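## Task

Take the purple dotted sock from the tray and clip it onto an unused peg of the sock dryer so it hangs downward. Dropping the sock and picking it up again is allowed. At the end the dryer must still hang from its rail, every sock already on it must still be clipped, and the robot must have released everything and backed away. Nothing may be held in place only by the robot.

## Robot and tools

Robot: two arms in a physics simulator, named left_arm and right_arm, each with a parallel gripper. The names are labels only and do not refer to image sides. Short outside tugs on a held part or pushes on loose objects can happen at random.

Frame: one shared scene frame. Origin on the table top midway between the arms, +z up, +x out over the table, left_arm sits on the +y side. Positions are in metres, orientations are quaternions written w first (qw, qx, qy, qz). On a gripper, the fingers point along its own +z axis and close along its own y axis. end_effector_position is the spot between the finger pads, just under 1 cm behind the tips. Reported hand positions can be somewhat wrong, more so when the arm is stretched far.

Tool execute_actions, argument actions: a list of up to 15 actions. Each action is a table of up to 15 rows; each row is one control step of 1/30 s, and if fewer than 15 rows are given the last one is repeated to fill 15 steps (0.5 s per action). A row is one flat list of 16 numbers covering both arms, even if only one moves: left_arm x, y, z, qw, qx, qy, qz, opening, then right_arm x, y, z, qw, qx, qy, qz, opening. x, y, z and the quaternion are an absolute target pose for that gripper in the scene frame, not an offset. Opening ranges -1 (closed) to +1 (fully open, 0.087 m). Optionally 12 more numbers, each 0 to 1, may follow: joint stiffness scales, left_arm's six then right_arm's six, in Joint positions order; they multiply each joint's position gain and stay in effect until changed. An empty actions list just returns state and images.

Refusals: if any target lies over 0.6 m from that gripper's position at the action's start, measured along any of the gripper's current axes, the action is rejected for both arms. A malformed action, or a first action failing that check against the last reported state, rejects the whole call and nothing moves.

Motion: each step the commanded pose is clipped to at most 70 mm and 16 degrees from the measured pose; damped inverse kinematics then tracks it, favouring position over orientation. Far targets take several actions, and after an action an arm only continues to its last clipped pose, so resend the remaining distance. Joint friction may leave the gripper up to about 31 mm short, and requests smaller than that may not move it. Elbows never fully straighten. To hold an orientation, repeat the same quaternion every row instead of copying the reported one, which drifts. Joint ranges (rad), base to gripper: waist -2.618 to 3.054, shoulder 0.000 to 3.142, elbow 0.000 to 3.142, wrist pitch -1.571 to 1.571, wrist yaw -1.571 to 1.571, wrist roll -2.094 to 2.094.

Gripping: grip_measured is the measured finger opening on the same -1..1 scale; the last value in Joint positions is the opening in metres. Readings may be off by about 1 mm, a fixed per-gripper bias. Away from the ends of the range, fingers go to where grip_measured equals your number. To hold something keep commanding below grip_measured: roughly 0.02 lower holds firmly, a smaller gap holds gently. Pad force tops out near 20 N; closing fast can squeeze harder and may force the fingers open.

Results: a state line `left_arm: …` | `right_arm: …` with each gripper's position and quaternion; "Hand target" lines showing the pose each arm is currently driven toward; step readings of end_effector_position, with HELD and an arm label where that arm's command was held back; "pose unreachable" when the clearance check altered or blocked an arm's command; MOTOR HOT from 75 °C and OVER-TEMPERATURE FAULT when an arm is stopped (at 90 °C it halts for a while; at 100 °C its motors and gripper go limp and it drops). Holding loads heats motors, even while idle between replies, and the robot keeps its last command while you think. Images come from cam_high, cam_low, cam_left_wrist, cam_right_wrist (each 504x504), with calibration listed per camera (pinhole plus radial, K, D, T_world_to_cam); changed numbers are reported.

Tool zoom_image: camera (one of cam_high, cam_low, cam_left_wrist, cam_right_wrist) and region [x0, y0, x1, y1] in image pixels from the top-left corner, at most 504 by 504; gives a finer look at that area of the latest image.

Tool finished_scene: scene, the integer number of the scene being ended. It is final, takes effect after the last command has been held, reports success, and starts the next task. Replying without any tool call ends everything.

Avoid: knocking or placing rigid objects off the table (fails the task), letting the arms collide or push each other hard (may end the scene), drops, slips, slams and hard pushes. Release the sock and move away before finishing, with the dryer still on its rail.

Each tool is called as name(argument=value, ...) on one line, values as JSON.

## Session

execute_actions(actions=[])

Scene clock: 0.00 s.
left_arm: end_effector_position=(+0.3495, +0.5396, +0.1746) grip_measured=+0.977 end_effector_quat_wxyz=(-0.247, +0.622, +0.707, +0.229) | right_arm: end_effector_position=(+0.0324, -0.0483, +0.1872) grip_measured=+1.000 end_effector_quat_wxyz=(+0.079, -0.325, +0.792, +0.511)
Joint positions: left_arm=[ 0.299  2.091  1.91  -1.283 -0.681  1.712  0.086] | right_arm=[ 0.831  0.947  0.738 -0.49  -0.76   0.505  0.087]
Joint velocities: left_arm=[ 0.012  0.002 -0.007  0.022  0.037  0.007  0.   ] | right_arm=[-0.012 -0.022 -0.002 -0.081 -0.037 -0.051  0.   ]
Hand target (left_arm): +0.349, +0.540, +0.175; -0.247, +0.622, +0.707, +0.229
Hand target (right_arm): +0.032, -0.048, +0.187; +0.079, -0.325, +0.792, +0.511
Joint stiffness scale: left_arm=[1. 1. 1. 1. 1. 1.] | right_arm=[1. 1. 1. 1. 1. 1.]
camera_calibration (this result's frames):
cam_left_wrist: T_world_to_cam=[[-0.990566, -0.134884, -0.0241916, 0.411651], [-0.0237616, -0.00479672, 0.999706, -0.14752], [-0.13496, 0.99085, 0.00154641, -0.347543], [0, 0, 0, 1]] pos_world=[0.357357, 0.399181, 0.157973]
cam_right_wrist: T_world_to_cam=[[0.60443, -0.265772, -0.751019, 0.104058], [-0.335004, -0.940104, 0.06307, -0.0270653], [-0.722798, 0.213473, -0.657262, 0.295273], [0, 0, 0, 1]] pos_world=[0.14146, -0.0608212, 0.273929]

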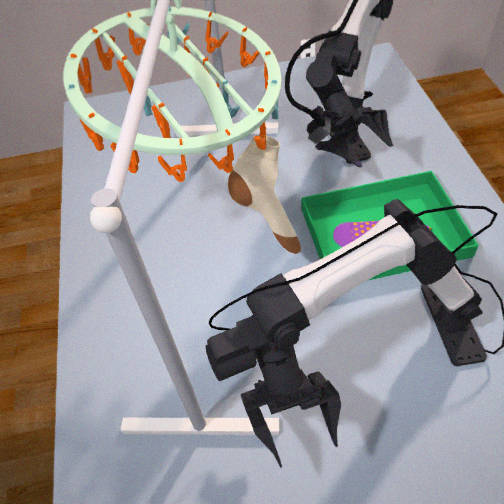

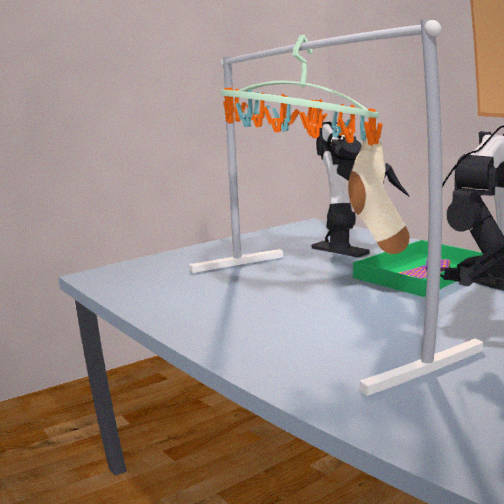

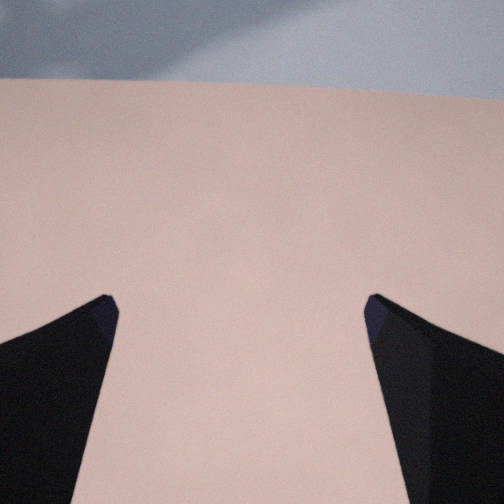

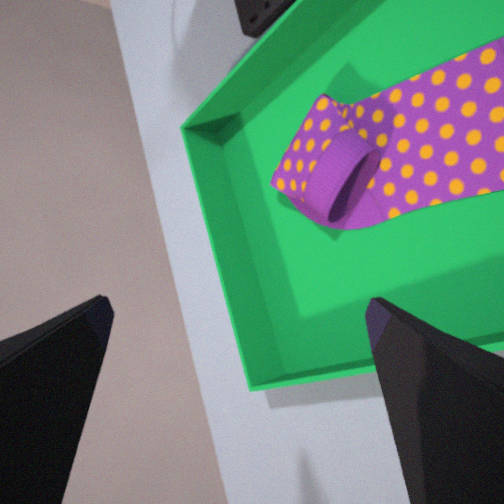

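execute_actions(actions=[[[0.30,0.45,0.22,-0.107,0.569,0.812,0.075,1,0.03,-0.06,0.21,0.04,-0.5,0.8,0.3,1]],[[0.24,0.37,0.27,0.079,0.421,0.903,-0.037,1,0.02,-0.07,0.22,0,-0.65,0.75,0.1,1]],[[0.18,0.30,0.32,0.282,0.326,0.897,-0.103,1,0.0,-0.07,0.22,0,-0.707,0.707,0,1]],[[0.14,0.24,0.37,0.477,0.26,0.826,-0.15,1,0.0,-0.07,0.22,0,-0.707,0.707,0,1]],[[0.12,0.20,0.41,0.621,0.198,0.74,-0.166,1,0.0,-0.07,0.22,0,-0.707,0.707,0,1]],[[0.12,0.20,0.41,0.621,0.198,0.74,-0.166,1,0.0,-0.07,0.22,0,-0.707,0.707,0,1]]])

Scene clock: 32.67 s.
left_arm: end_effector_position=(+0.1149, +0.1906, +0.4108) grip_measured=+0.977 end_effector_quat_wxyz=(+0.608, +0.240, +0.725, -0.217) | right_arm: end_effector_position=(-0.0007, -0.0709, +0.2197) grip_measured=+1.000 end_effector_quat_wxyz=(-0.051, +0.706, -0.704, -0.054)
Joint positions: left_arm=[-0.372  0.682  1.453 -0.943  0.219  0.013  0.086] | right_arm=[ 1.467  1.568  1.715 -1.569 -0.008 -0.023  0.087]
Joint velocities: left_arm=[-0.681 -0.007 -0.007 -0.007 -0.769 -0.081  0.   ] | right_arm=[-0.007 -0.017 -0.007 -0.022  0.037  0.007  0.   ]
Hand target (left_arm): +0.120, +0.201, +0.411; +0.617, +0.211, +0.733, -0.195
Hand target (right_arm): +0.000, -0.070, +0.219; -0.048, +0.705, -0.706, -0.045
Off the commanded pose (left_arm): 0.011 m, 8 deg.
Off the commanded pose (right_arm): 0.001 m, 9 deg.
Joint stiffness scale: left_arm=[1. 1. 1. 1. 1. 1.] | right_arm=[1. 1. 1. 1. 1. 1.]
joint sent to its limit (right arm) — the command would take joint 4 (wrist pitch) past its lower limit, so that joint was sent only as far as its limit.
Step readings (end_effector_position; steps 1 to 15: 1st action; 16 to 30: 2nd action; 31 to 45: 3rd action; 46 to 60: 4th action; 61 to 75: 5th action; 76 to 90: 6th action):
0: left_arm (+0.3495, +0.5396, +0.1746) | right_arm (+0.0324, -0.0483, +0.1872)
1: left_arm (+0.3471, +0.5351, +0.1747) | right_arm (+0.0318, -0.0510, +0.1889)
2: left_arm (+0.3413, +0.5267, +0.1747) | right_arm (+0.0306, -0.0525, +0.1957)
4: left_arm (+0.3323, +0.5044, +0.1866) | right_arm (+0.0325, -0.0477, +0.2199)
8: left_arm (+0.3169, +0.4675, +0.2236) | right_arm (+0.0322, -0.0427, +0.2423)
15: left_arm (+0.3026, +0.4549, +0.2317) | right_arm (+0.0295, -0.0453, +0.2267)
16: left_arm (+0.3007, +0.4506, +0.2312) | right_arm (+0.0291, -0.0484, +0.2244)
17: left_arm (+0.2952, +0.4425, +0.2306) | right_arm (+0.0260, -0.0513, +0.2244)
19: left_arm (+0.2822, +0.4211, +0.2416) | right_arm (+0.0192, -0.0518, +0.2308)
23: left_arm (+0.2554, +0.3888, +0.2798) | right_arm (+0.0145, -0.0496, +0.2383)
30: left_arm (+0.2407, +0.3791, +0.2852) | right_arm (+0.0159, -0.0549, +0.2255)
31: left_arm (+0.2393, +0.3751, +0.2854) | right_arm (+0.0160, -0.0578, +0.2232)
32: left_arm (+0.2353, +0.3665, +0.2858) | right_arm (+0.0117, -0.0600, +0.2216)
34: left_arm (+0.2210, +0.3464, +0.2976) | right_arm (-0.0041, -0.0632, +0.2205)
38: left_arm (+0.1886, +0.3198, +0.3295) | right_arm (-0.0092, -0.0679, +0.2199)
45: left_arm (+0.1791, +0.3089, +0.3300) | right_arm (-0.0024, -0.0704, +0.2197)
46: left_arm (+0.1776, +0.3034, +0.3313) | right_arm (-0.0021, -0.0705, +0.2197)
47: left_arm (+0.1748, +0.2940, +0.3346) | right_arm (-0.0019, -0.0706, +0.2197)
49: left_arm (+0.1627, +0.2771, +0.3476) | right_arm (-0.0015, -0.0707, +0.2197)
53: left_arm (+0.1362, +0.2544, +0.3717) | right_arm (-0.0010, -0.0708, +0.2197)
60: left_arm (+0.1356, +0.2433, +0.3714) | right_arm (-0.0008, -0.0708, +0.2197)
61: left_arm (+0.1357, +0.2394, +0.3736) | right_arm (-0.0008, -0.0708, +0.2197)
62: left_arm (+0.1342, +0.2327, +0.3766) | right_arm (-0.0008, -0.0709, +0.2197)
64: left_arm (+0.1240, +0.2208, +0.3844) | right_arm (-0.0008, -0.0709, +0.2197)
68: left_arm (+0.1047, +0.2065, +0.4001) | right_arm (-0.0008, -0.0709, +0.2197)
75: left_arm (+0.1132, +0.1972, +0.4063) | right_arm (-0.0007, -0.0709, +0.2197)
76: left_arm (+0.1133, +0.1955, +0.4069) | right_arm (-0.0007, -0.0709, +0.2197)
77: left_arm (+0.1129, +0.1937, +0.4081) | right_arm (-0.0007, -0.0709, +0.2197)
79: left_arm (+0.1128, +0.1915, +0.4104) | right_arm (-0.0007, -0.0709, +0.2197)
83: left_arm (+0.1137, +0.1904, +0.4116) | right_arm (-0.0007, -0.0709, +0.2197)
90: end_effector_position above
camera_calibration (this result's frames):
cam_left_wrist: T_world_to_cam=[[-0.612158, -0.78971, 0.0402657, 0.192813], [-0.698768, 0.516423, -0.495005, 0.201277], [0.370116, -0.331157, -0.867957, 0.517312], [0, 0, 0, 1]] pos_world=[0.0672127, 0.219634, 0.540874]
cam_right_wrist: T_world_to_cam=[[0.999891, 0.0147218, 0.00091538, -0.00253652], [0.0103781, -0.746255, 0.665579, -0.179802], [0.0104816, -0.665498, -0.746326, 0.255275], [0, 0, 0, 1]] pos_world=[0.00172655, 0.0357443, 0.310193]

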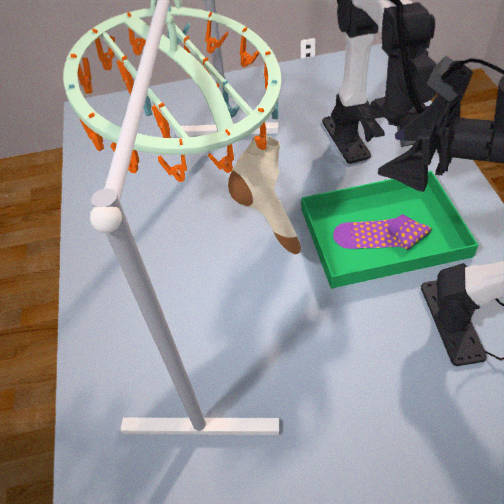

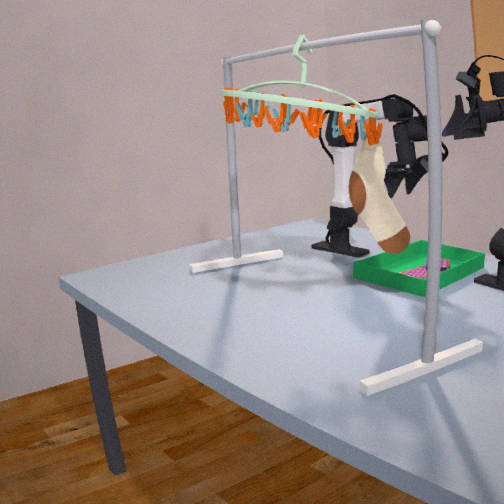

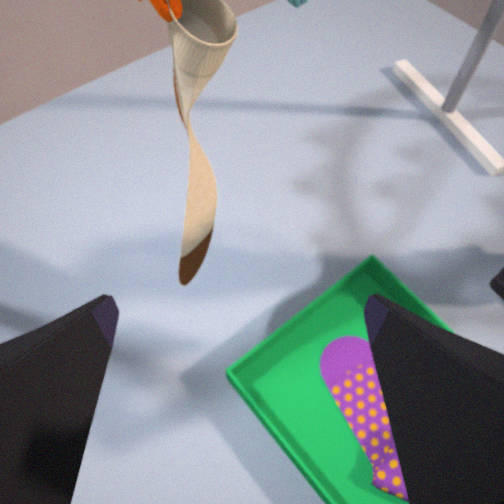

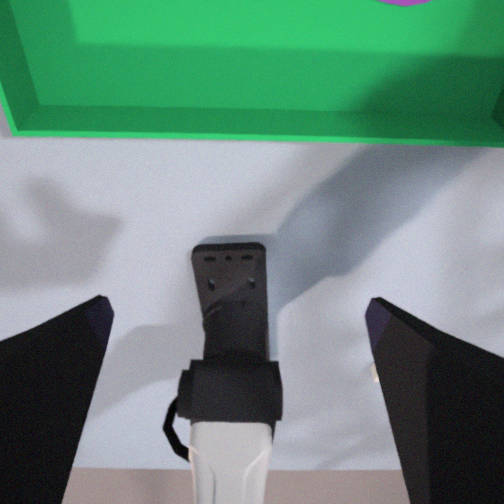

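execute_actions(actions=[])

Scene clock: 49.80 s.
left_arm: end_effector_position=(+0.1219, +0.2004, +0.4102) grip_measured=+0.977 end_effector_quat_wxyz=(+0.615, +0.214, +0.734, -0.192) | right_arm: end_effector_position=(-0.0007, -0.0709, +0.2197) grip_measured=+1.000 end_effector_quat_wxyz=(-0.051, +0.706, -0.704, -0.054)
Joint positions: left_arm=[-0.41   0.682  1.453 -0.943  0.106 -0.001  0.086] | right_arm=[ 1.467  1.568  1.715 -1.569 -0.008 -0.023  0.087]
Joint velocities: left_arm=[-0.012 -0.002 -0.002  0.095  0.037 -0.051 -0.   ] | right_arm=[ 0.002 -0.007 -0.002 -0.007 -0.081 -0.022  0.   ]
Hand target (left_arm): +0.120, +0.201, +0.411; +0.617, +0.211, +0.733, -0.194
Hand target (right_arm): +0.000, -0.070, +0.219; -0.048, +0.705, -0.706, -0.045
Off the commanded pose (left_arm): 0.002 m, 4 deg.
Off the commanded pose (right_arm): 0.001 m, 9 deg.
Joint stiffness scale: left_arm=[1. 1. 1. 1. 1. 1.] | right_arm=[1. 1. 1. 1. 1. 1.]
camera_calibration (this result's frames):
cam_left_wrist: T_world_to_cam=[[-0.550734, -0.833904, 0.0359968, 0.207978], [-0.735918, 0.464768, -0.492356, 0.214668], [0.393848, -0.297648, -0.869649, 0.508579], [0, 0, 0, 1]] pos_world=[0.0722155, 0.22504, 0.540492]
cam_right_wrist: T_world_to_cam=[[0.999891, 0.0147218, 0.00091538, -0.00253652], [0.0103781, -0.746255, 0.665579, -0.179802], [0.0104816, -0.665498, -0.746326, 0.255275], [0, 0, 0, 1]] pos_world=[0.00172655, 0.0357443, 0.310193]

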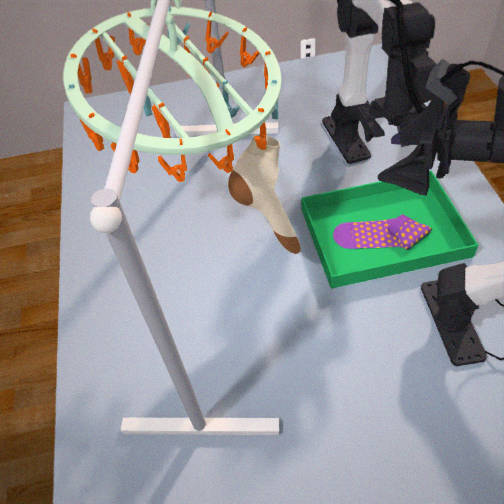

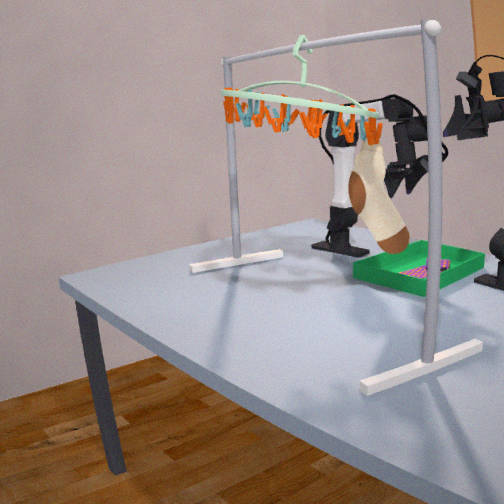

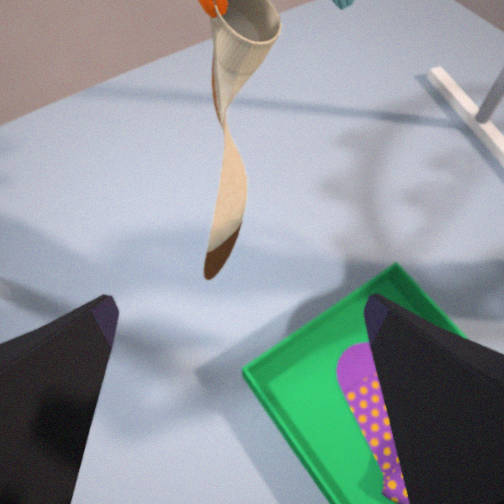

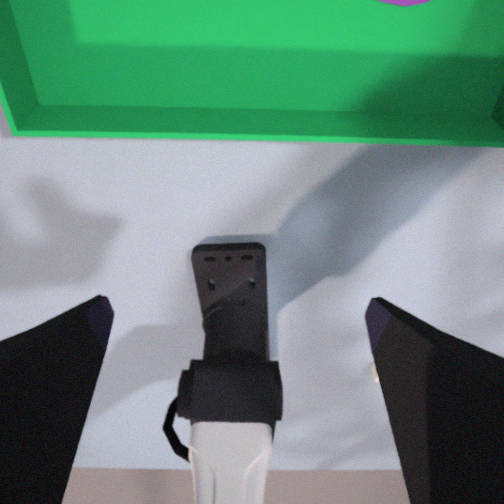

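execute_actions(actions=[[[0.12,0.2,0.41,0.615,0.214,0.734,-0.192,1,0.0,-0.03,0.22,0,0.85,-0.5,0,1]],[[0.12,0.2,0.41,0.615,0.214,0.734,-0.192,1,-0.02,0.01,0.2,0,1,0,0,1]],[[0.12,0.2,0.41,0.615,0.214,0.734,-0.192,1,-0.02,0.02,0.2,0,1,0,0,1]]])

zoom_image(camera="cam_high", region=[300,170,480,290])

Scene clock: 61.20 s.
left_arm: end_effector_position=(+0.1215, +0.1997, +0.4101) grip_measured=+0.977 end_effector_quat_wxyz=(+0.615, +0.217, +0.734, -0.191) | right_arm: end_effector_position=(-0.0205, +0.0259, +0.2000) grip_measured=+1.000 end_effector_quat_wxyz=(-0.044, +0.999, -0.013, -0.008)
Joint positions: left_arm=[-0.45   0.682  1.453 -0.943  0.068 -0.001  0.086] | right_arm=[ 1.649  1.839  1.927 -1.569 -0.001 -1.383  0.087]
Joint velocities: left_arm=[-0.022 -0.007  0.017  0.007 -0.066  0.022  0.   ] | right_arm=[-0.002  0.002 -0.002 -0.022 -0.037 -0.139  0.   ]
Hand target (left_arm): +0.120, +0.200, +0.410; +0.615, +0.214, +0.734, -0.192
Hand target (right_arm): -0.020, +0.020, +0.199; -0.034, +0.999, +0.001, -0.001
Off the commanded pose (left_arm): 0.002 m, 0 deg.
Off the commanded pose (right_arm): 0.006 m, 5 deg.
Joint stiffness scale: left_arm=[1. 1. 1. 1. 1. 1.] | right_arm=[1. 1. 1. 1. 1. 1.]
joint sent to its limit (right arm) — the command would take joint 4 (wrist pitch) past its lower limit, so that joint was sent only as far as its limit.
Step readings (end_effector_position; steps 1 to 15: 1st action; 16 to 30: 2nd action; 31 to 45: 3rd action):
0: left_arm (+0.1219, +0.2004, +0.4102) | right_arm (-0.0007, -0.0709, +0.2197)
1: left_arm (+0.1218, +0.2003, +0.4102) | right_arm (+0.0001, -0.0682, +0.2217)
2: left_arm (+0.1213, +0.1996, +0.4102) | right_arm (+0.0002, -0.0561, +0.2260)
4: left_arm (+0.1208, +0.1987, +0.4102) | right_arm (-0.0012, -0.0369, +0.2266)
8: left_arm (+0.1208, +0.1988, +0.4102) | right_arm (-0.0016, -0.0299, +0.2199)
15: left_arm (+0.1212, +0.1993, +0.4101) | right_arm (+0.0001, -0.0288, +0.2201)
16: left_arm (+0.1212, +0.1993, +0.4101) | right_arm (-0.0005, -0.0266, +0.2196)
17: left_arm (+0.1213, +0.1994, +0.4101) | right_arm (-0.0039, -0.0202, +0.2195)
19: left_arm (+0.1213, +0.1994, +0.4101) | right_arm (-0.0146, -0.0070, +0.2129)
23: left_arm (+0.1213, +0.1995, +0.4101) | right_arm (-0.0218, +0.0049, +0.1992)
30: left_arm (+0.1214, +0.1997, +0.4101) | right_arm (-0.0199, +0.0133, +0.1988)
31: left_arm (+0.1214, +0.1997, +0.4101) | right_arm (-0.0202, +0.0148, +0.1990)
32: left_arm (+0.1214, +0.1997, +0.4101) | right_arm (-0.0204, +0.0163, +0.1991)
34: left_arm (+0.1214, +0.1997, +0.4101) | right_arm (-0.0209, +0.0193, +0.1994)
38: left_arm (+0.1214, +0.1996, +0.4101) | right_arm (-0.0208, +0.0233, +0.1998)
45: end_effector_position above
camera_calibration (this result's frames):
cam_left_wrist: T_world_to_cam=[[-0.552897, -0.832729, 0.0294519, 0.20987], [-0.733217, 0.469425, -0.491968, 0.213214], [0.39585, -0.293602, -0.870115, 0.50759], [0, 0, 0, 1]] pos_world=[0.0714392, 0.223706, 0.540375]
cam_right_wrist: T_world_to_cam=[[0.0154661, 0.995728, 0.091026, -0.0477738], [0.65123, -0.0791114, 0.754745, -0.116264], [0.758723, 0.0476059, -0.649672, 0.28277], [0, 0, 0, 1]] pos_world=[-0.138091, 0.0249103, 0.275806]

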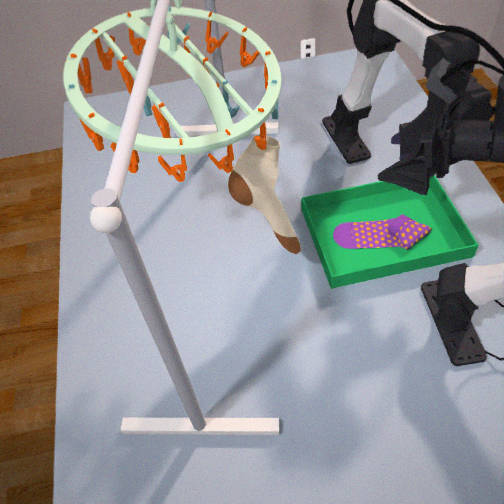

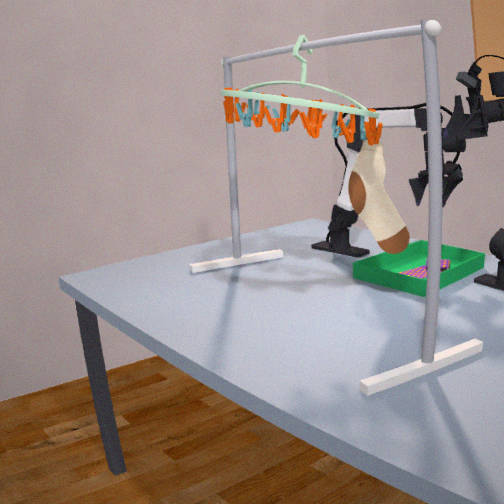

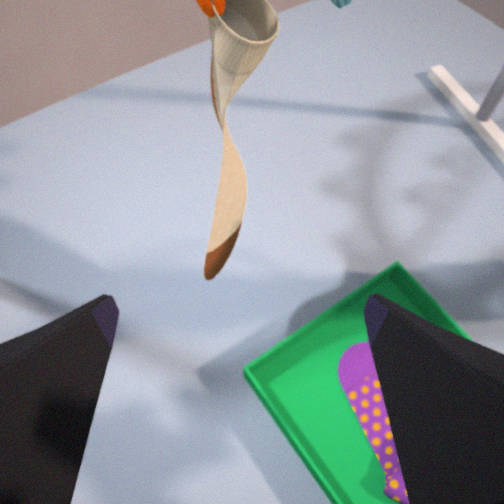

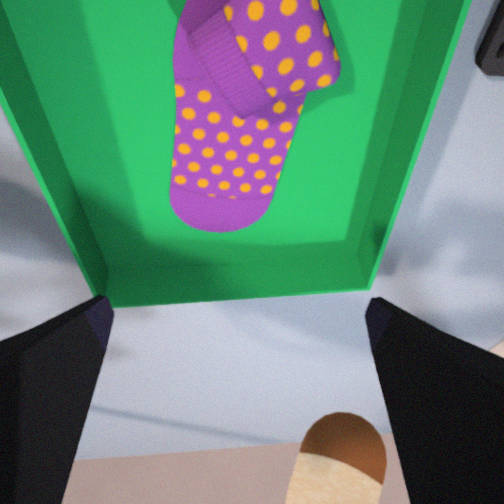

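Region (300, 170, 480, 290) of cam_high's 504x504 image, scaled by 2.800, with more detail than that image has.

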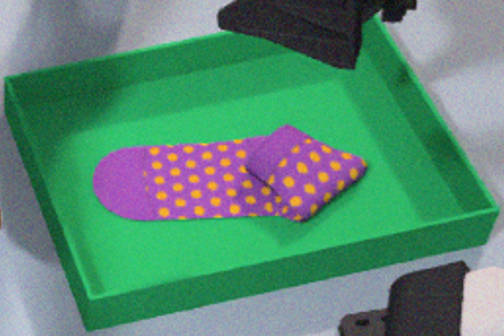

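execute_actions(actions=[[[0.08,0.17,0.36,0.4,0.4,0.78,-0.25,1,0.0,-0.08,0.24,0,0.85,-0.5,0,1]],[[0.02,0.13,0.27,0.15,0.55,0.8,-0.1,1,0.02,-0.17,0.26,0,0.707,-0.707,0,1]],[[-0.02,0.08,0.2,0,0.6225,0.7826,0,1,0.02,-0.19,0.26,0,0.707,-0.707,0,1]],[[-0.02,0.06,0.14,0,0.6225,0.7826,0,1,0.02,-0.19,0.26,0,0.707,-0.707,0,1]]])

Scene clock: 116.27 s.
left_arm: end_effector_position=(-0.0178, +0.0616, +0.1438) grip_measured=+0.977 end_effector_quat_wxyz=(+0.003, +0.625, +0.780, +0.005) | right_arm: end_effector_position=(+0.0214, -0.1832, +0.2638) grip_measured=+1.000 end_effector_quat_wxyz=(-0.205, +0.693, -0.676, -0.141)
Joint positions: left_arm=[-1.415  1.616  1.44  -1.397 -0.01  -0.133  0.086] | right_arm=[ 1.368  0.964  1.472 -1.576  0.025 -0.15   0.087]
Joint velocities: left_arm=[-0.012 -0.007  0.007 -0.022 -0.037 -0.066 -0.002] | right_arm=[-0.012  0.002 -0.002  0.037 -0.037  0.007  0.   ]
Hand target (left_arm): -0.020, +0.060, +0.140; +0.000, +0.623, +0.782, +0.001
Hand target (right_arm): +0.020, -0.189, +0.259; -0.197, +0.690, -0.682, -0.141
Off the commanded pose (left_arm): 0.005 m, 1 deg.
Off the commanded pose (right_arm): 0.008 m, 29 deg; orientation clipped at the last step of the last action.
Joint stiffness scale: left_arm=[1. 1. 1. 1. 1. 1.] | right_arm=[1. 1. 1. 1. 1. 1.]
joint sent to its limit (right arm) — the command would take joint 4 (wrist pitch) past its lower limit, so that joint was sent only as far as its limit.
Step readings (end_effector_position; steps 1 to 15: 1st action; 16 to 30: 2nd action; 31 to 45: 3rd action; 46 to 60: 4th action):
0: left_arm (+0.1215, +0.1997, +0.4101) | right_arm (-0.0204, +0.0266, +0.2001)
1: left_arm (+0.1182, +0.1966, +0.4073) | right_arm (-0.0201, +0.0232, +0.2002)
2: left_arm (+0.1093, +0.1888, +0.4009) | right_arm (-0.0187, +0.0127, +0.1995)
4: left_arm (+0.0952, +0.1799, +0.3877) | right_arm (-0.0152, -0.0119, +0.2069)
8: left_arm (+0.0899, +0.1717, +0.3823) | right_arm (-0.0077, -0.0543, +0.2349)
15: left_arm (+0.0950, +0.1696, +0.3657) | right_arm (-0.0045, -0.0745, +0.2483)
16: left_arm (+0.0914, +0.1668, +0.3605) | right_arm (-0.0034, -0.0772, +0.2470)
17: left_arm (+0.0770, +0.1569, +0.3508) | right_arm (-0.0001, -0.0872, +0.2433)
19: left_arm (+0.0474, +0.1419, +0.3247) | right_arm (+0.0079, -0.1144, +0.2439)
23: left_arm (+0.0126, +0.1273, +0.2880) | right_arm (+0.0164, -0.1530, +0.2617)
30: left_arm (+0.0190, +0.1172, +0.2660) | right_arm (+0.0182, -0.1655, +0.2657)
31: left_arm (+0.0164, +0.1170, +0.2634) | right_arm (+0.0187, -0.1663, +0.2646)
32: left_arm (+0.0060, +0.1125, +0.2588) | right_arm (+0.0196, -0.1692, +0.2623)
34: left_arm (-0.0111, +0.0981, +0.2410) | right_arm (+0.0206, -0.1766, +0.2610)
38: left_arm (-0.0167, +0.0754, +0.2005) | right_arm (+0.0214, -0.1824, +0.2640)
45: left_arm (-0.0174, +0.0752, +0.1963) | right_arm (+0.0213, -0.1830, +0.2639)
46: left_arm (-0.0175, +0.0740, +0.1921) | right_arm (+0.0214, -0.1830, +0.2639)
47: left_arm (-0.0177, +0.0737, +0.1845) | right_arm (+0.0216, -0.1831, +0.2639)
49: left_arm (-0.0183, +0.0758, +0.1656) | right_arm (+0.0217, -0.1831, +0.2638)
53: left_arm (-0.0182, +0.0695, +0.1457) | right_arm (+0.0216, -0.1832, +0.2638)
60: end_effector_position above
camera_calibration (this result's frames):
cam_left_wrist: T_world_to_cam=[[-0.97223, -0.233923, -0.00698207, -0.0133633], [-0.153189, 0.61356, 0.774646, -0.135782], [-0.176924, 0.754204, -0.632356, 0.181456], [0, 0, 0, 1]] pos_world=[-0.0016884, -0.0566711, 0.219834]
cam_right_wrist: T_world_to_cam=[[0.994712, 0.00994673, 0.102222, -0.0505906], [-0.0288279, -0.928247, 0.370846, -0.247948], [0.0985756, -0.371832, -0.923051, 0.311729], [0, 0, 0, 1]] pos_world=[0.0124464, -0.113743, 0.384864]

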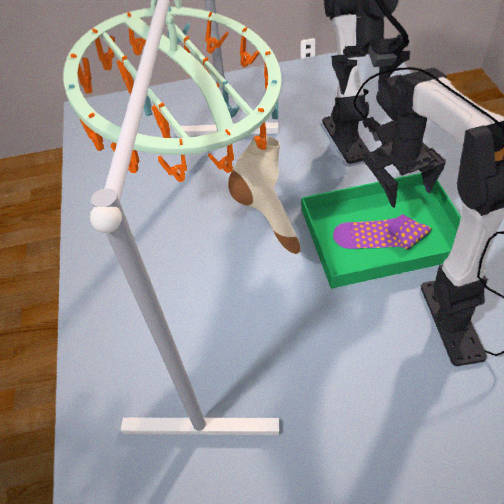

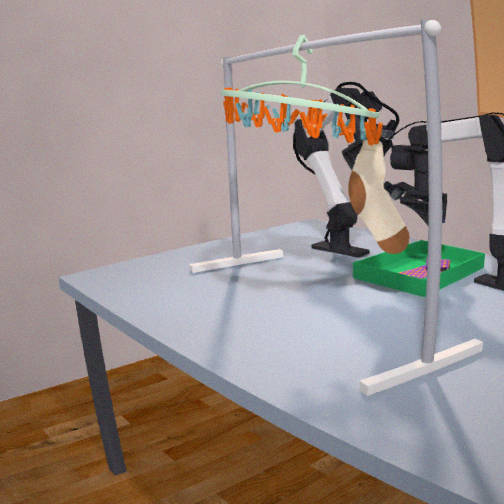

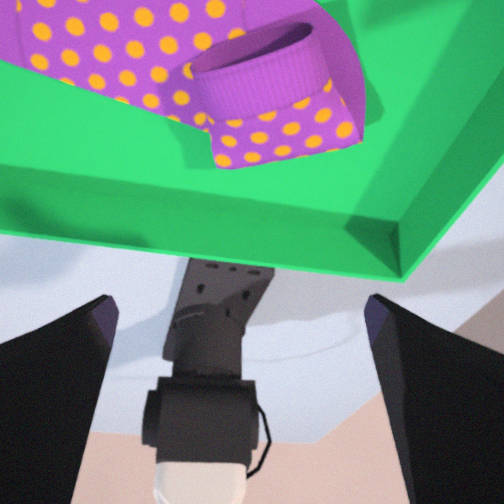

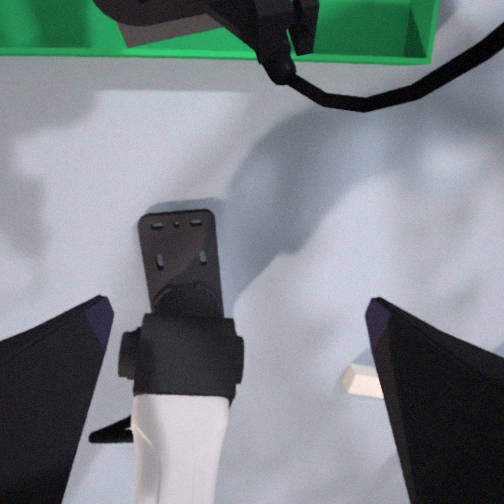

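execute_actions(actions=[[[-0.036,0.046,0.10,0,0.5,0.866,0,1,0.03,-0.2,0.28,-0.2,0.69,-0.68,-0.14,1]],[[-0.036,0.046,0.06,0,0.5,0.866,0,1,0.03,-0.2,0.28,-0.2,0.69,-0.68,-0.14,1]]])

Scene clock: 129.63 s.
left_arm: end_effector_position=(-0.0329, +0.0458, +0.0664) grip_measured=+0.977 end_effector_quat_wxyz=(+0.003, +0.500, +0.866, -0.002) | right_arm: end_effector_position=(+0.0310, -0.1958, +0.2749) grip_measured=+1.000 end_effector_quat_wxyz=(-0.242, +0.681, -0.673, -0.157)
Joint positions: left_arm=[-1.425  1.674  1.194 -1.083 -0.003 -0.447  0.086] | right_arm=[ 1.255  0.893  1.483 -1.575 -0.016 -0.239  0.087]
Joint velocities: left_arm=[-0.022 -0.007  0.017  0.051 -0.081 -0.007 -0.001] | right_arm=[ 0.012 -0.002 -0.007  0.022 -0.007  0.095  0.   ]
Hand target (left_arm): -0.036, +0.046, +0.060; +0.000, +0.500, +0.866, -0.000
Hand target (right_arm): +0.030, -0.199, +0.279; -0.248, +0.679, -0.671, -0.164
Off the commanded pose (left_arm): 0.007 m, 0 deg.
Off the commanded pose (right_arm): 0.007 m, 5 deg.
Joint stiffness scale: left_arm=[1. 1. 1. 1. 1. 1.] | right_arm=[1. 1. 1. 1. 1. 1.]
joint sent to its limit (right arm) — the command would take joint 4 (wrist pitch) past its lower limit, so that joint was sent only as far as its limit.
Step readings (end_effector_position; steps 1 to 15: 1st action; 16 to 30: 2nd action):
0: left_arm (-0.0177, +0.0600, +0.1435) | right_arm (+0.0213, -0.1832, +0.2638)
1: left_arm (-0.0196, +0.0585, +0.1402) | right_arm (+0.0222, -0.1839, +0.2645)
2: left_arm (-0.0218, +0.0565, +0.1348) | right_arm (+0.0255, -0.1860, +0.2656)
4: left_arm (-0.0254, +0.0572, +0.1209) | right_arm (+0.0295, -0.1914, +0.2691)
8: left_arm (-0.0300, +0.0550, +0.1076) | right_arm (+0.0310, -0.1960, +0.2748)
15: left_arm (-0.0324, +0.0457, +0.1062) | right_arm (+0.0306, -0.1957, +0.2749)
16: left_arm (-0.0324, +0.0444, +0.1021) | right_arm (+0.0306, -0.1957, +0.2749)
17: left_arm (-0.0325, +0.0449, +0.0949) | right_arm (+0.0308, -0.1957, +0.2749)
19: left_arm (-0.0332, +0.0530, +0.0798) | right_arm (+0.0310, -0.1958, +0.2749)
23: left_arm (-0.0335, +0.0547, +0.0679) | right_arm (+0.0311, -0.1958, +0.2749)
30: end_effector_position above
camera_calibration (this result's frames):
cam_left_wrist: T_world_to_cam=[[-0.857821, -0.513927, 0.00465763, -0.0165132], [-0.32556, 0.550376, 0.768828, -0.0708649], [-0.397685, 0.658001, -0.639439, 0.139448], [0, 0, 0, 1]] pos_world=[0.0182201, -0.0612409, 0.143728]
cam_right_wrist: T_world_to_cam=[[0.991736, -0.0155961, 0.127343, -0.0729816], [-0.0529266, -0.95392, 0.295358, -0.247007], [0.116869, -0.299657, -0.946862, 0.336531], [0, 0, 0, 1]] pos_world=[0.0199753, -0.135919, 0.400897]

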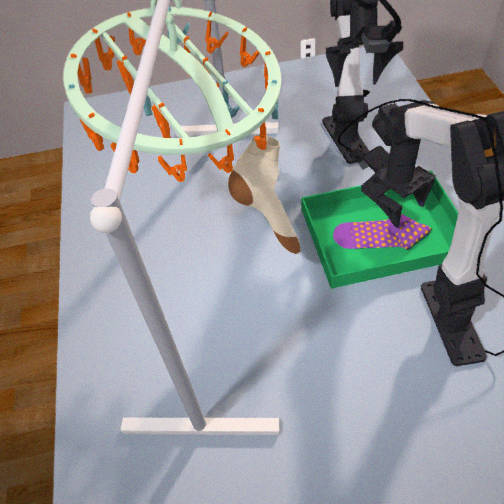

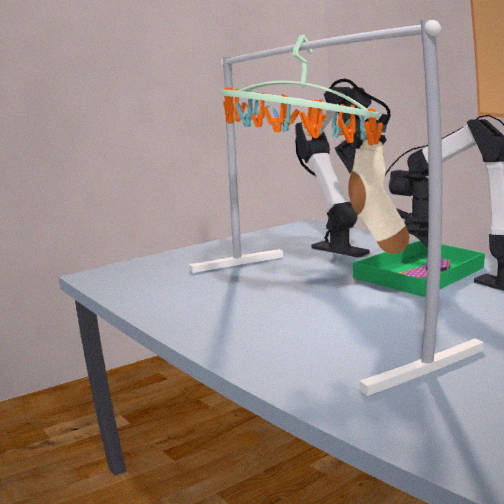

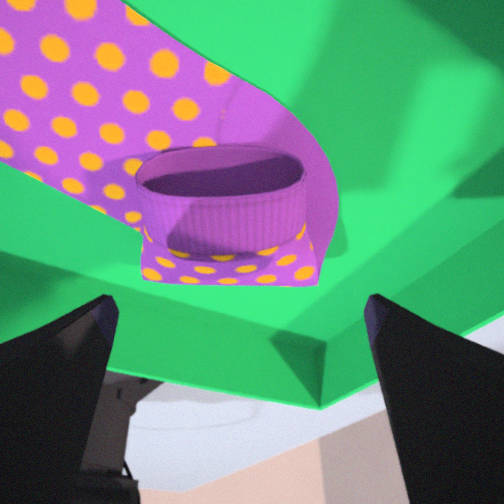

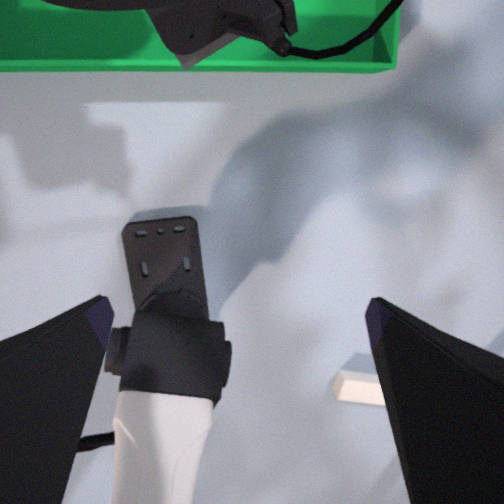

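execute_actions(actions=[[[-0.032,0.047,0.02,0,0.5,0.866,0,1,0.03,-0.2,0.28,-0.2,0.69,-0.68,-0.14,1]],[[-0.032,0.047,0.002,0,0.5,0.866,0,1,0.03,-0.2,0.28,-0.2,0.69,-0.68,-0.14,1]]])

Scene clock: 138.63 s.
left_arm: end_effector_position=(-0.0328, +0.0454, +0.0143) grip_measured=+0.977 end_effector_quat_wxyz=(+0.004, +0.500, +0.866, -0.004) | right_arm: end_effector_position=(+0.0309, -0.1957, +0.2749) grip_measured=+1.000 end_effector_quat_wxyz=(-0.242, +0.681, -0.673, -0.158)
Joint positions: left_arm=[-1.425  1.74   1.051 -0.871 -0.003 -0.447  0.086] | right_arm=[ 1.255  0.893  1.483 -1.575 -0.017 -0.24   0.087]
Joint velocities: left_arm=[-0.002 -0.007  0.012 -0.051  0.022  0.007 -0.   ] | right_arm=[-0.002  0.002  0.007 -0.022  0.037 -0.022  0.   ]
Hand target (left_arm): -0.032, +0.047, +0.003; +0.000, +0.500, +0.866, +0.000
Hand target (right_arm): +0.030, -0.199, +0.279; -0.248, +0.679, -0.671, -0.164
Off the commanded pose (left_arm): 0.012 m, 1 deg.
Off the commanded pose (right_arm): 0.007 m, 5 deg.
Joint stiffness scale: left_arm=[1. 1. 1. 1. 1. 1.] | right_arm=[1. 1. 1. 1. 1. 1.]
joint sent to its limit (right arm) — the command would take joint 4 (wrist pitch) past its lower limit, so that joint was sent only as far as its limit.
Step readings (end_effector_position; steps 1 to 15: 1st action; 16 to 30: 2nd action):
0: left_arm (-0.0328, +0.0438, +0.0662) | right_arm (+0.0310, -0.1957, +0.2749)
1: left_arm (-0.0327, +0.0432, +0.0623) | right_arm (+0.0310, -0.1957, +0.2749)
2: left_arm (-0.0327, +0.0429, +0.0561) | right_arm (+0.0310, -0.1957, +0.2749)
4: left_arm (-0.0333, +0.0507, +0.0415) | right_arm (+0.0310, -0.1957, +0.2749)
8: left_arm (-0.0336, +0.0543, +0.0280) | right_arm (+0.0310, -0.1957, +0.2749)
15: left_arm (-0.0329, +0.0456, +0.0265) | right_arm (+0.0309, -0.1957, +0.2749)
16: left_arm (-0.0328, +0.0447, +0.0250) | right_arm (+0.0309, -0.1957, +0.2749)
17: left_arm (-0.0328, +0.0435, +0.0227) | right_arm (+0.0309, -0.1957, +0.2749)
19: left_arm (-0.0328, +0.0446, +0.0173) | right_arm (+0.0309, -0.1957, +0.2749)
23: left_arm (-0.0328, +0.0455, +0.0143) | right_arm (+0.0309, -0.1957, +0.2749)
30: end_effector_position above
camera_calibration (this result's frames):
cam_left_wrist: T_world_to_cam=[[-0.85743, -0.514567, 0.0058574, -0.016407], [-0.326473, 0.552734, 0.766747, -0.030622], [-0.39778, 0.65552, -0.641923, 0.106566], [0, 0, 0, 1]] pos_world=[0.0183246, -0.0613725, 0.0919824]
cam_right_wrist: T_world_to_cam=[[0.991778, -0.0145552, 0.127139, -0.0726249], [-0.0518572, -0.953993, 0.29531, -0.247014], [0.116991, -0.299475, -0.946904, 0.336595], [0, 0, 0, 1]] pos_world=[0.0198398, -0.135905, 0.400902]

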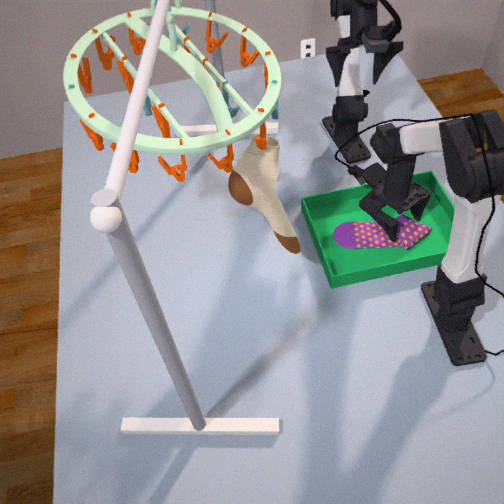

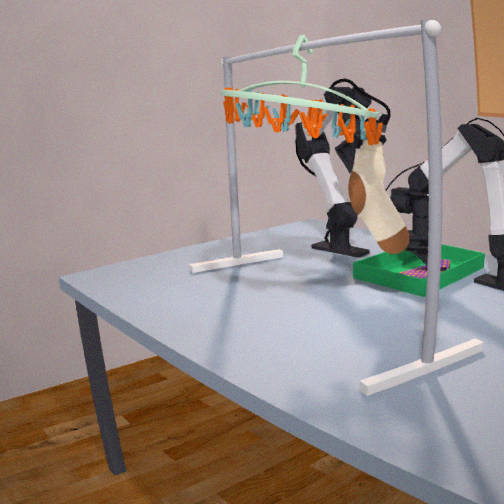

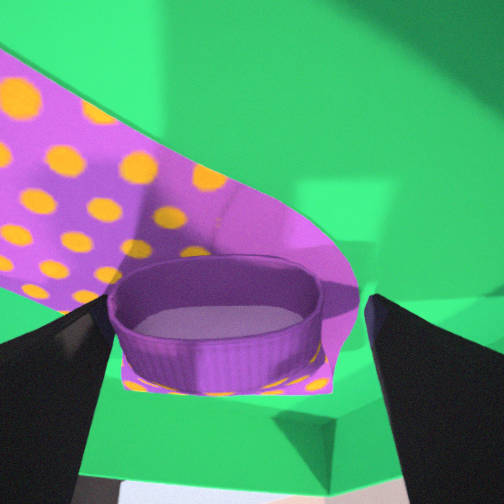

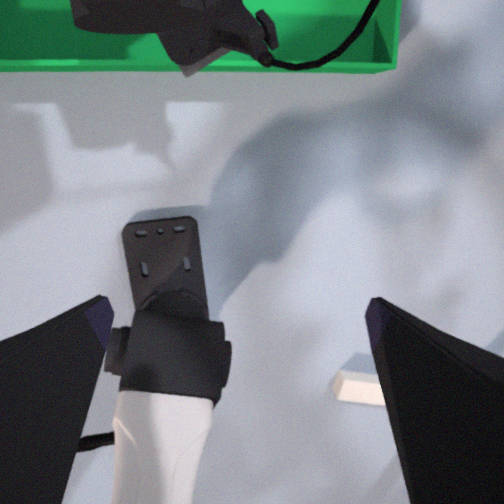

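execute_actions(actions=[[[-0.030,0.049,0.028,0,0.5,0.866,0,1,0.03,-0.2,0.28,-0.2,0.69,-0.68,-0.14,1]],[[-0.030,0.049,0.028,0,0.5,0.866,0,0.85,0.03,-0.2,0.28,-0.2,0.69,-0.68,-0.14,1],[-0.030,0.049,0.028,0,0.5,0.866,0,0.7,0.03,-0.2,0.28,-0.2,0.69,-0.68,-0.14,1],[-0.030,0.049,0.028,0,0.5,0.866,0,0.55,0.03,-0.2,0.28,-0.2,0.69,-0.68,-0.14,1],[-0.030,0.049,0.028,0,0.5,0.866,0,0.4,0.03,-0.2,0.28,-0.2,0.69,-0.68,-0.14,1],[-0.030,0.049,0.028,0,0.5,0.866,0,0.25,0.03,-0.2,0.28,-0.2,0.69,-0.68,-0.14,1],[-0.030,0.049,0.028,0,0.5,0.866,0,0.1,0.03,-0.2,0.28,-0.2,0.69,-0.68,-0.14,1],[-0.030,0.049,0.028,0,0.5,0.866,0,-0.05,0.03,-0.2,0.28,-0.2,0.69,-0.68,-0.14,1],[-0.030,0.049,0.028,0,0.5,0.866,0,-0.2,0.03,-0.2,0.28,-0.2,0.69,-0.68,-0.14,1],[-0.030,0.049,0.028,0,0.5,0.866,0,-0.35,0.03,-0.2,0.28,-0.2,0.69,-0.68,-0.14,1],[-0.030,0.049,0.028,0,0.5,0.866,0,-0.5,0.03,-0.2,0.28,-0.2,0.69,-0.68,-0.14,1],[-0.030,0.049,0.028,0,0.5,0.866,0,-0.65,0.03,-0.2,0.28,-0.2,0.69,-0.68,-0.14,1],[-0.030,0.049,0.028,0,0.5,0.866,0,-0.8,0.03,-0.2,0.28,-0.2,0.69,-0.68,-0.14,1],[-0.030,0.049,0.028,0,0.5,0.866,0,-0.9,0.03,-0.2,0.28,-0.2,0.69,-0.68,-0.14,1],[-0.030,0.049,0.028,0,0.5,0.866,0,-1,0.03,-0.2,0.28,-0.2,0.69,-0.68,-0.14,1]],[[-0.030,0.049,0.07,0,0.5,0.866,0,-1,0.03,-0.2,0.28,-0.2,0.69,-0.68,-0.14,1]]])

Scene clock: 155.13 s.
left_arm: end_effector_position=(-0.0316, +0.0446, +0.0692) grip_measured=-0.981 end_effector_quat_wxyz=(+0.008, +0.500, +0.866, -0.008) | right_arm: end_effector_position=(+0.0309, -0.1957, +0.2749) grip_measured=+1.000 end_effector_quat_wxyz=(-0.242, +0.681, -0.673, -0.158)
Joint positions: left_arm=[-1.421  1.662  1.194 -1.081 -0.003 -0.442  0.001] | right_arm=[ 1.255  0.893  1.483 -1.575 -0.017 -0.24   0.087]
Joint velocities: left_arm=[ 0.027 -0.002  0.007 -0.022 -0.007  0.037  0.001] | right_arm=[-0.007 -0.002 -0.012 -0.007  0.007 -0.051  0.   ]
Hand target (left_arm): -0.030, +0.049, +0.070; -0.000, +0.500, +0.866, -0.000
Hand target (right_arm): +0.030, -0.199, +0.279; -0.248, +0.679, -0.671, -0.164
Off the commanded pose (left_arm): 0.005 m, 1 deg.
Off the commanded pose (right_arm): 0.007 m, 5 deg.
Joint stiffness scale: left_arm=[1. 1. 1. 1. 1. 1.] | right_arm=[1. 1. 1. 1. 1. 1.]
joint sent to its limit (right arm) — the command would take joint 4 (wrist pitch) past its lower limit, so that joint was sent only as far as its limit.
Step readings (end_effector_position; steps 1 to 15: 1st action; 16 to 30: 2nd action; 31 to 45: 3rd action):
0: left_arm (-0.0328, +0.0454, +0.0143) | right_arm (+0.0309, -0.1957, +0.2749)
1: left_arm (-0.0328, +0.0459, +0.0156) | right_arm (+0.0309, -0.1957, +0.2749)
2: left_arm (-0.0329, +0.0465, +0.0172) | right_arm (+0.0309, -0.1957, +0.2749)
4: left_arm (-0.0325, +0.0472, +0.0200) | right_arm (+0.0309, -0.1957, +0.2749)
8: left_arm (-0.0320, +0.0489, +0.0219) | right_arm (+0.0309, -0.1957, +0.2749)
15: left_arm (-0.0321, +0.0511, +0.0223) | right_arm (+0.0309, -0.1957, +0.2749)
16: left_arm (-0.0321, +0.0512, +0.0223) | right_arm (+0.0309, -0.1957, +0.2749)
17: left_arm (-0.0321, +0.0513, +0.0223) | right_arm (+0.0309, -0.1957, +0.2749)
19: left_arm (-0.0321, +0.0515, +0.0223) | right_arm (+0.0309, -0.1957, +0.2749)
23: left_arm (-0.0322, +0.0518, +0.0224) | right_arm (+0.0309, -0.1957, +0.2749)
30: left_arm (-0.0322, +0.0522, +0.0225) | right_arm (+0.0309, -0.1957, +0.2749)
31: left_arm (-0.0322, +0.0527, +0.0262) | right_arm (+0.0309, -0.1957, +0.2749)
32: left_arm (-0.0322, +0.0529, +0.0330) | right_arm (+0.0309, -0.1957, +0.2749)
34: left_arm (-0.0316, +0.0450, +0.0493) | right_arm (+0.0309, -0.1957, +0.2749)
38: left_arm (-0.0309, +0.0363, +0.0678) | right_arm (+0.0309, -0.1957, +0.2749)
45: end_effector_position above
camera_calibration (this result's frames):
cam_left_wrist: T_world_to_cam=[[-0.858418, -0.512836, 0.0108487, -0.0164961], [-0.326172, 0.562046, 0.760076, -0.0718462], [-0.395892, 0.648925, -0.649743, 0.143726], [0, 0, 0, 1]] pos_world=[0.0193051, -0.0613461, 0.148172]
cam_right_wrist: T_world_to_cam=[[0.991778, -0.0145552, 0.127139, -0.0726249], [-0.0518572, -0.953993, 0.29531, -0.247014], [0.116991, -0.299475, -0.946904, 0.336595], [0, 0, 0, 1]] pos_world=[0.0198398, -0.135905, 0.400902]

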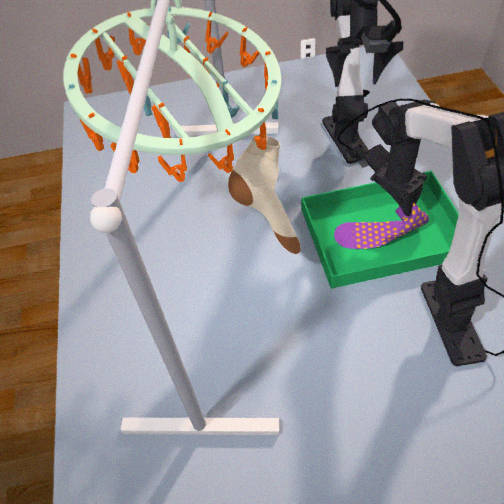

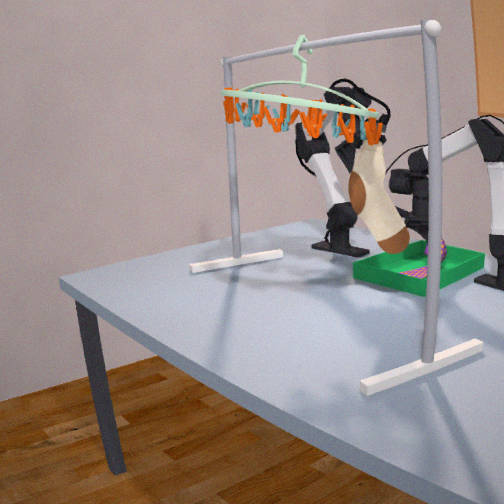

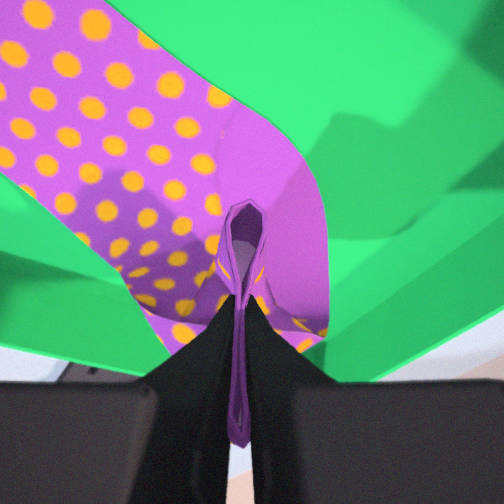

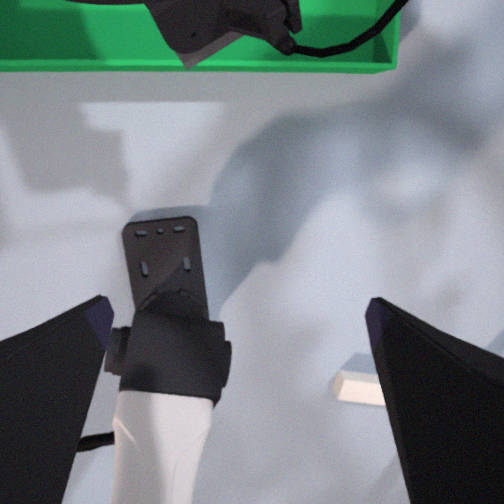

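execute_actions(actions=[[[0.0,0.04,0.13,0,0.6,0.8,0,-1,0.03,-0.22,0.3,-0.2,0.69,-0.68,-0.14,1]],[[0.04,0.03,0.19,0,0.66,0.75,0,-1,0.03,-0.22,0.3,-0.2,0.69,-0.68,-0.14,1]],[[0.08,0.03,0.25,0,0.707,0.707,0,-1,0.03,-0.22,0.3,-0.2,0.69,-0.68,-0.14,1]]])

Scene clock: 179.47 s.
left_arm: end_effector_position=(+0.0791, +0.0289, +0.2535) grip_measured=-0.981 end_effector_quat_wxyz=(+0.137, +0.690, +0.708, -0.064) | right_arm: end_effector_position=(+0.0290, -0.2154, +0.2972) grip_measured=+1.000 end_effector_quat_wxyz=(-0.309, +0.661, -0.656, -0.192)
Joint positions: left_arm=[-1.154  1.652  1.938 -1.552 -0.003  0.324  0.001] | right_arm=[ 1.236  0.772  1.519 -1.573 -0.017 -0.252  0.087]
Joint velocities: left_arm=[-0.007 -0.007 -0.007  0.051 -0.022  0.066 -0.001] | right_arm=[-0.017  0.007  0.007 -0.066 -0.037 -0.066  0.   ]
Hand target (left_arm): +0.080, +0.030, +0.249; +0.127, +0.699, +0.701, -0.054
Hand target (right_arm): +0.030, -0.219, +0.299; -0.314, +0.659, -0.657, -0.189
Off the commanded pose (left_arm): 0.004 m, 18 deg; orientation clipped at the last step of the last action.
Off the commanded pose (right_arm): 0.005 m, 15 deg.
Joint stiffness scale: left_arm=[1. 1. 1. 1. 1. 1.] | right_arm=[1. 1. 1. 1. 1. 1.]
joint sent to its limit (left arm) — the command would take joint 4 (wrist pitch) past its lower limit, so that joint was sent only as far as its limit.
joint sent to its limit (right arm) — the command would take joint 4 (wrist pitch) past its lower limit, so that joint was sent only as far as its limit.
Step readings (end_effector_position; steps 1 to 15: 1st action; 16 to 30: 2nd action; 31 to 45: 3rd action):
0: left_arm (-0.0317, +0.0467, +0.0695) | right_arm (+0.0309, -0.1957, +0.2749)
1: left_arm (-0.0293, +0.0477, +0.0751) | right_arm (+0.0311, -0.1968, +0.2762)
2: left_arm (-0.0244, +0.0460, +0.0853) | right_arm (+0.0313, -0.1992, +0.2782)
4: left_arm (-0.0125, +0.0302, +0.1092) | right_arm (+0.0306, -0.2067, +0.2859)
8: left_arm (-0.0006, +0.0187, +0.1335) | right_arm (+0.0289, -0.2152, +0.2969)
15: left_arm (-0.0008, +0.0344, +0.1336) | right_arm (+0.0289, -0.2154, +0.2972)
16: left_arm (+0.0021, +0.0362, +0.1395) | right_arm (+0.0289, -0.2154, +0.2972)
17: left_arm (+0.0090, +0.0332, +0.1500) | right_arm (+0.0289, -0.2154, +0.2972)
19: left_arm (+0.0271, +0.0175, +0.1735) | right_arm (+0.0289, -0.2154, +0.2972)
23: left_arm (+0.0420, +0.0126, +0.1969) | right_arm (+0.0290, -0.2154, +0.2972)
30: left_arm (+0.0407, +0.0252, +0.1955) | right_arm (+0.0290, -0.2154, +0.2972)
31: left_arm (+0.0437, +0.0261, +0.1989) | right_arm (+0.0290, -0.2154, +0.2972)
32: left_arm (+0.0503, +0.0257, +0.2046) | right_arm (+0.0290, -0.2154, +0.2972)
34: left_arm (+0.0660, +0.0259, +0.2231) | right_arm (+0.0290, -0.2154, +0.2972)
38: left_arm (+0.0775, +0.0288, +0.2516) | right_arm (+0.0290, -0.2154, +0.2972)
45: end_effector_position above
camera_calibration (this result's frames):
cam_left_wrist: T_world_to_cam=[[-0.994483, -0.0533519, -0.0903152, 0.0915989], [-0.0949232, 0.824136, 0.558382, -0.141739], [0.0446413, 0.563874, -0.824653, 0.329389], [0, 0, 0, 1]] pos_world=[0.0629349, -0.0640347, 0.359049]
cam_right_wrist: T_world_to_cam=[[0.984758, -0.0461027, 0.167707, -0.0924219], [-0.0707796, -0.987002, 0.144284, -0.23411], [0.158875, -0.153955, -0.975221, 0.390583], [0, 0, 0, 1]] pos_world=[0.0123889, -0.175196, 0.430183]

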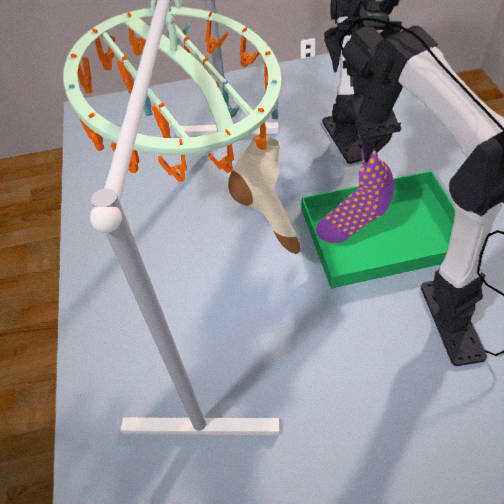

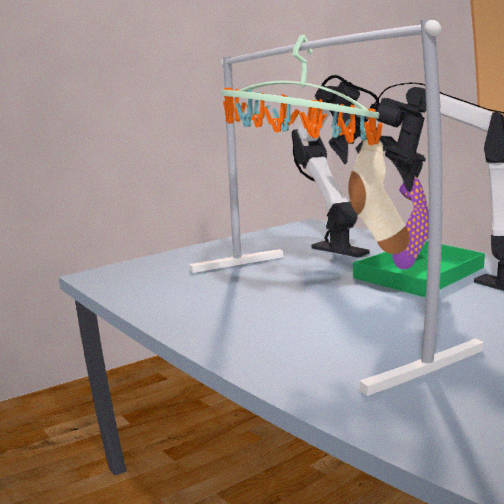

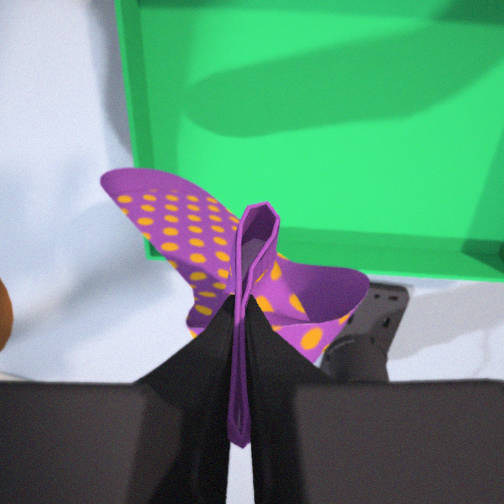

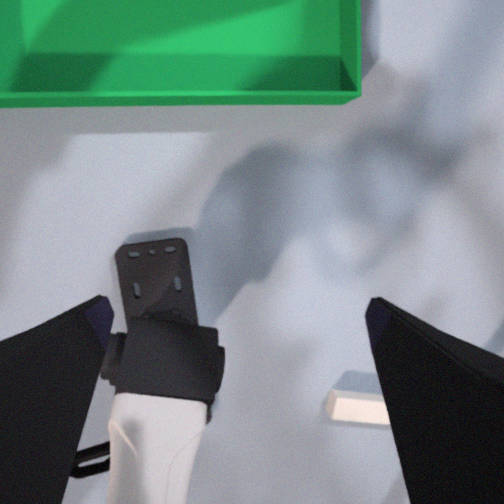

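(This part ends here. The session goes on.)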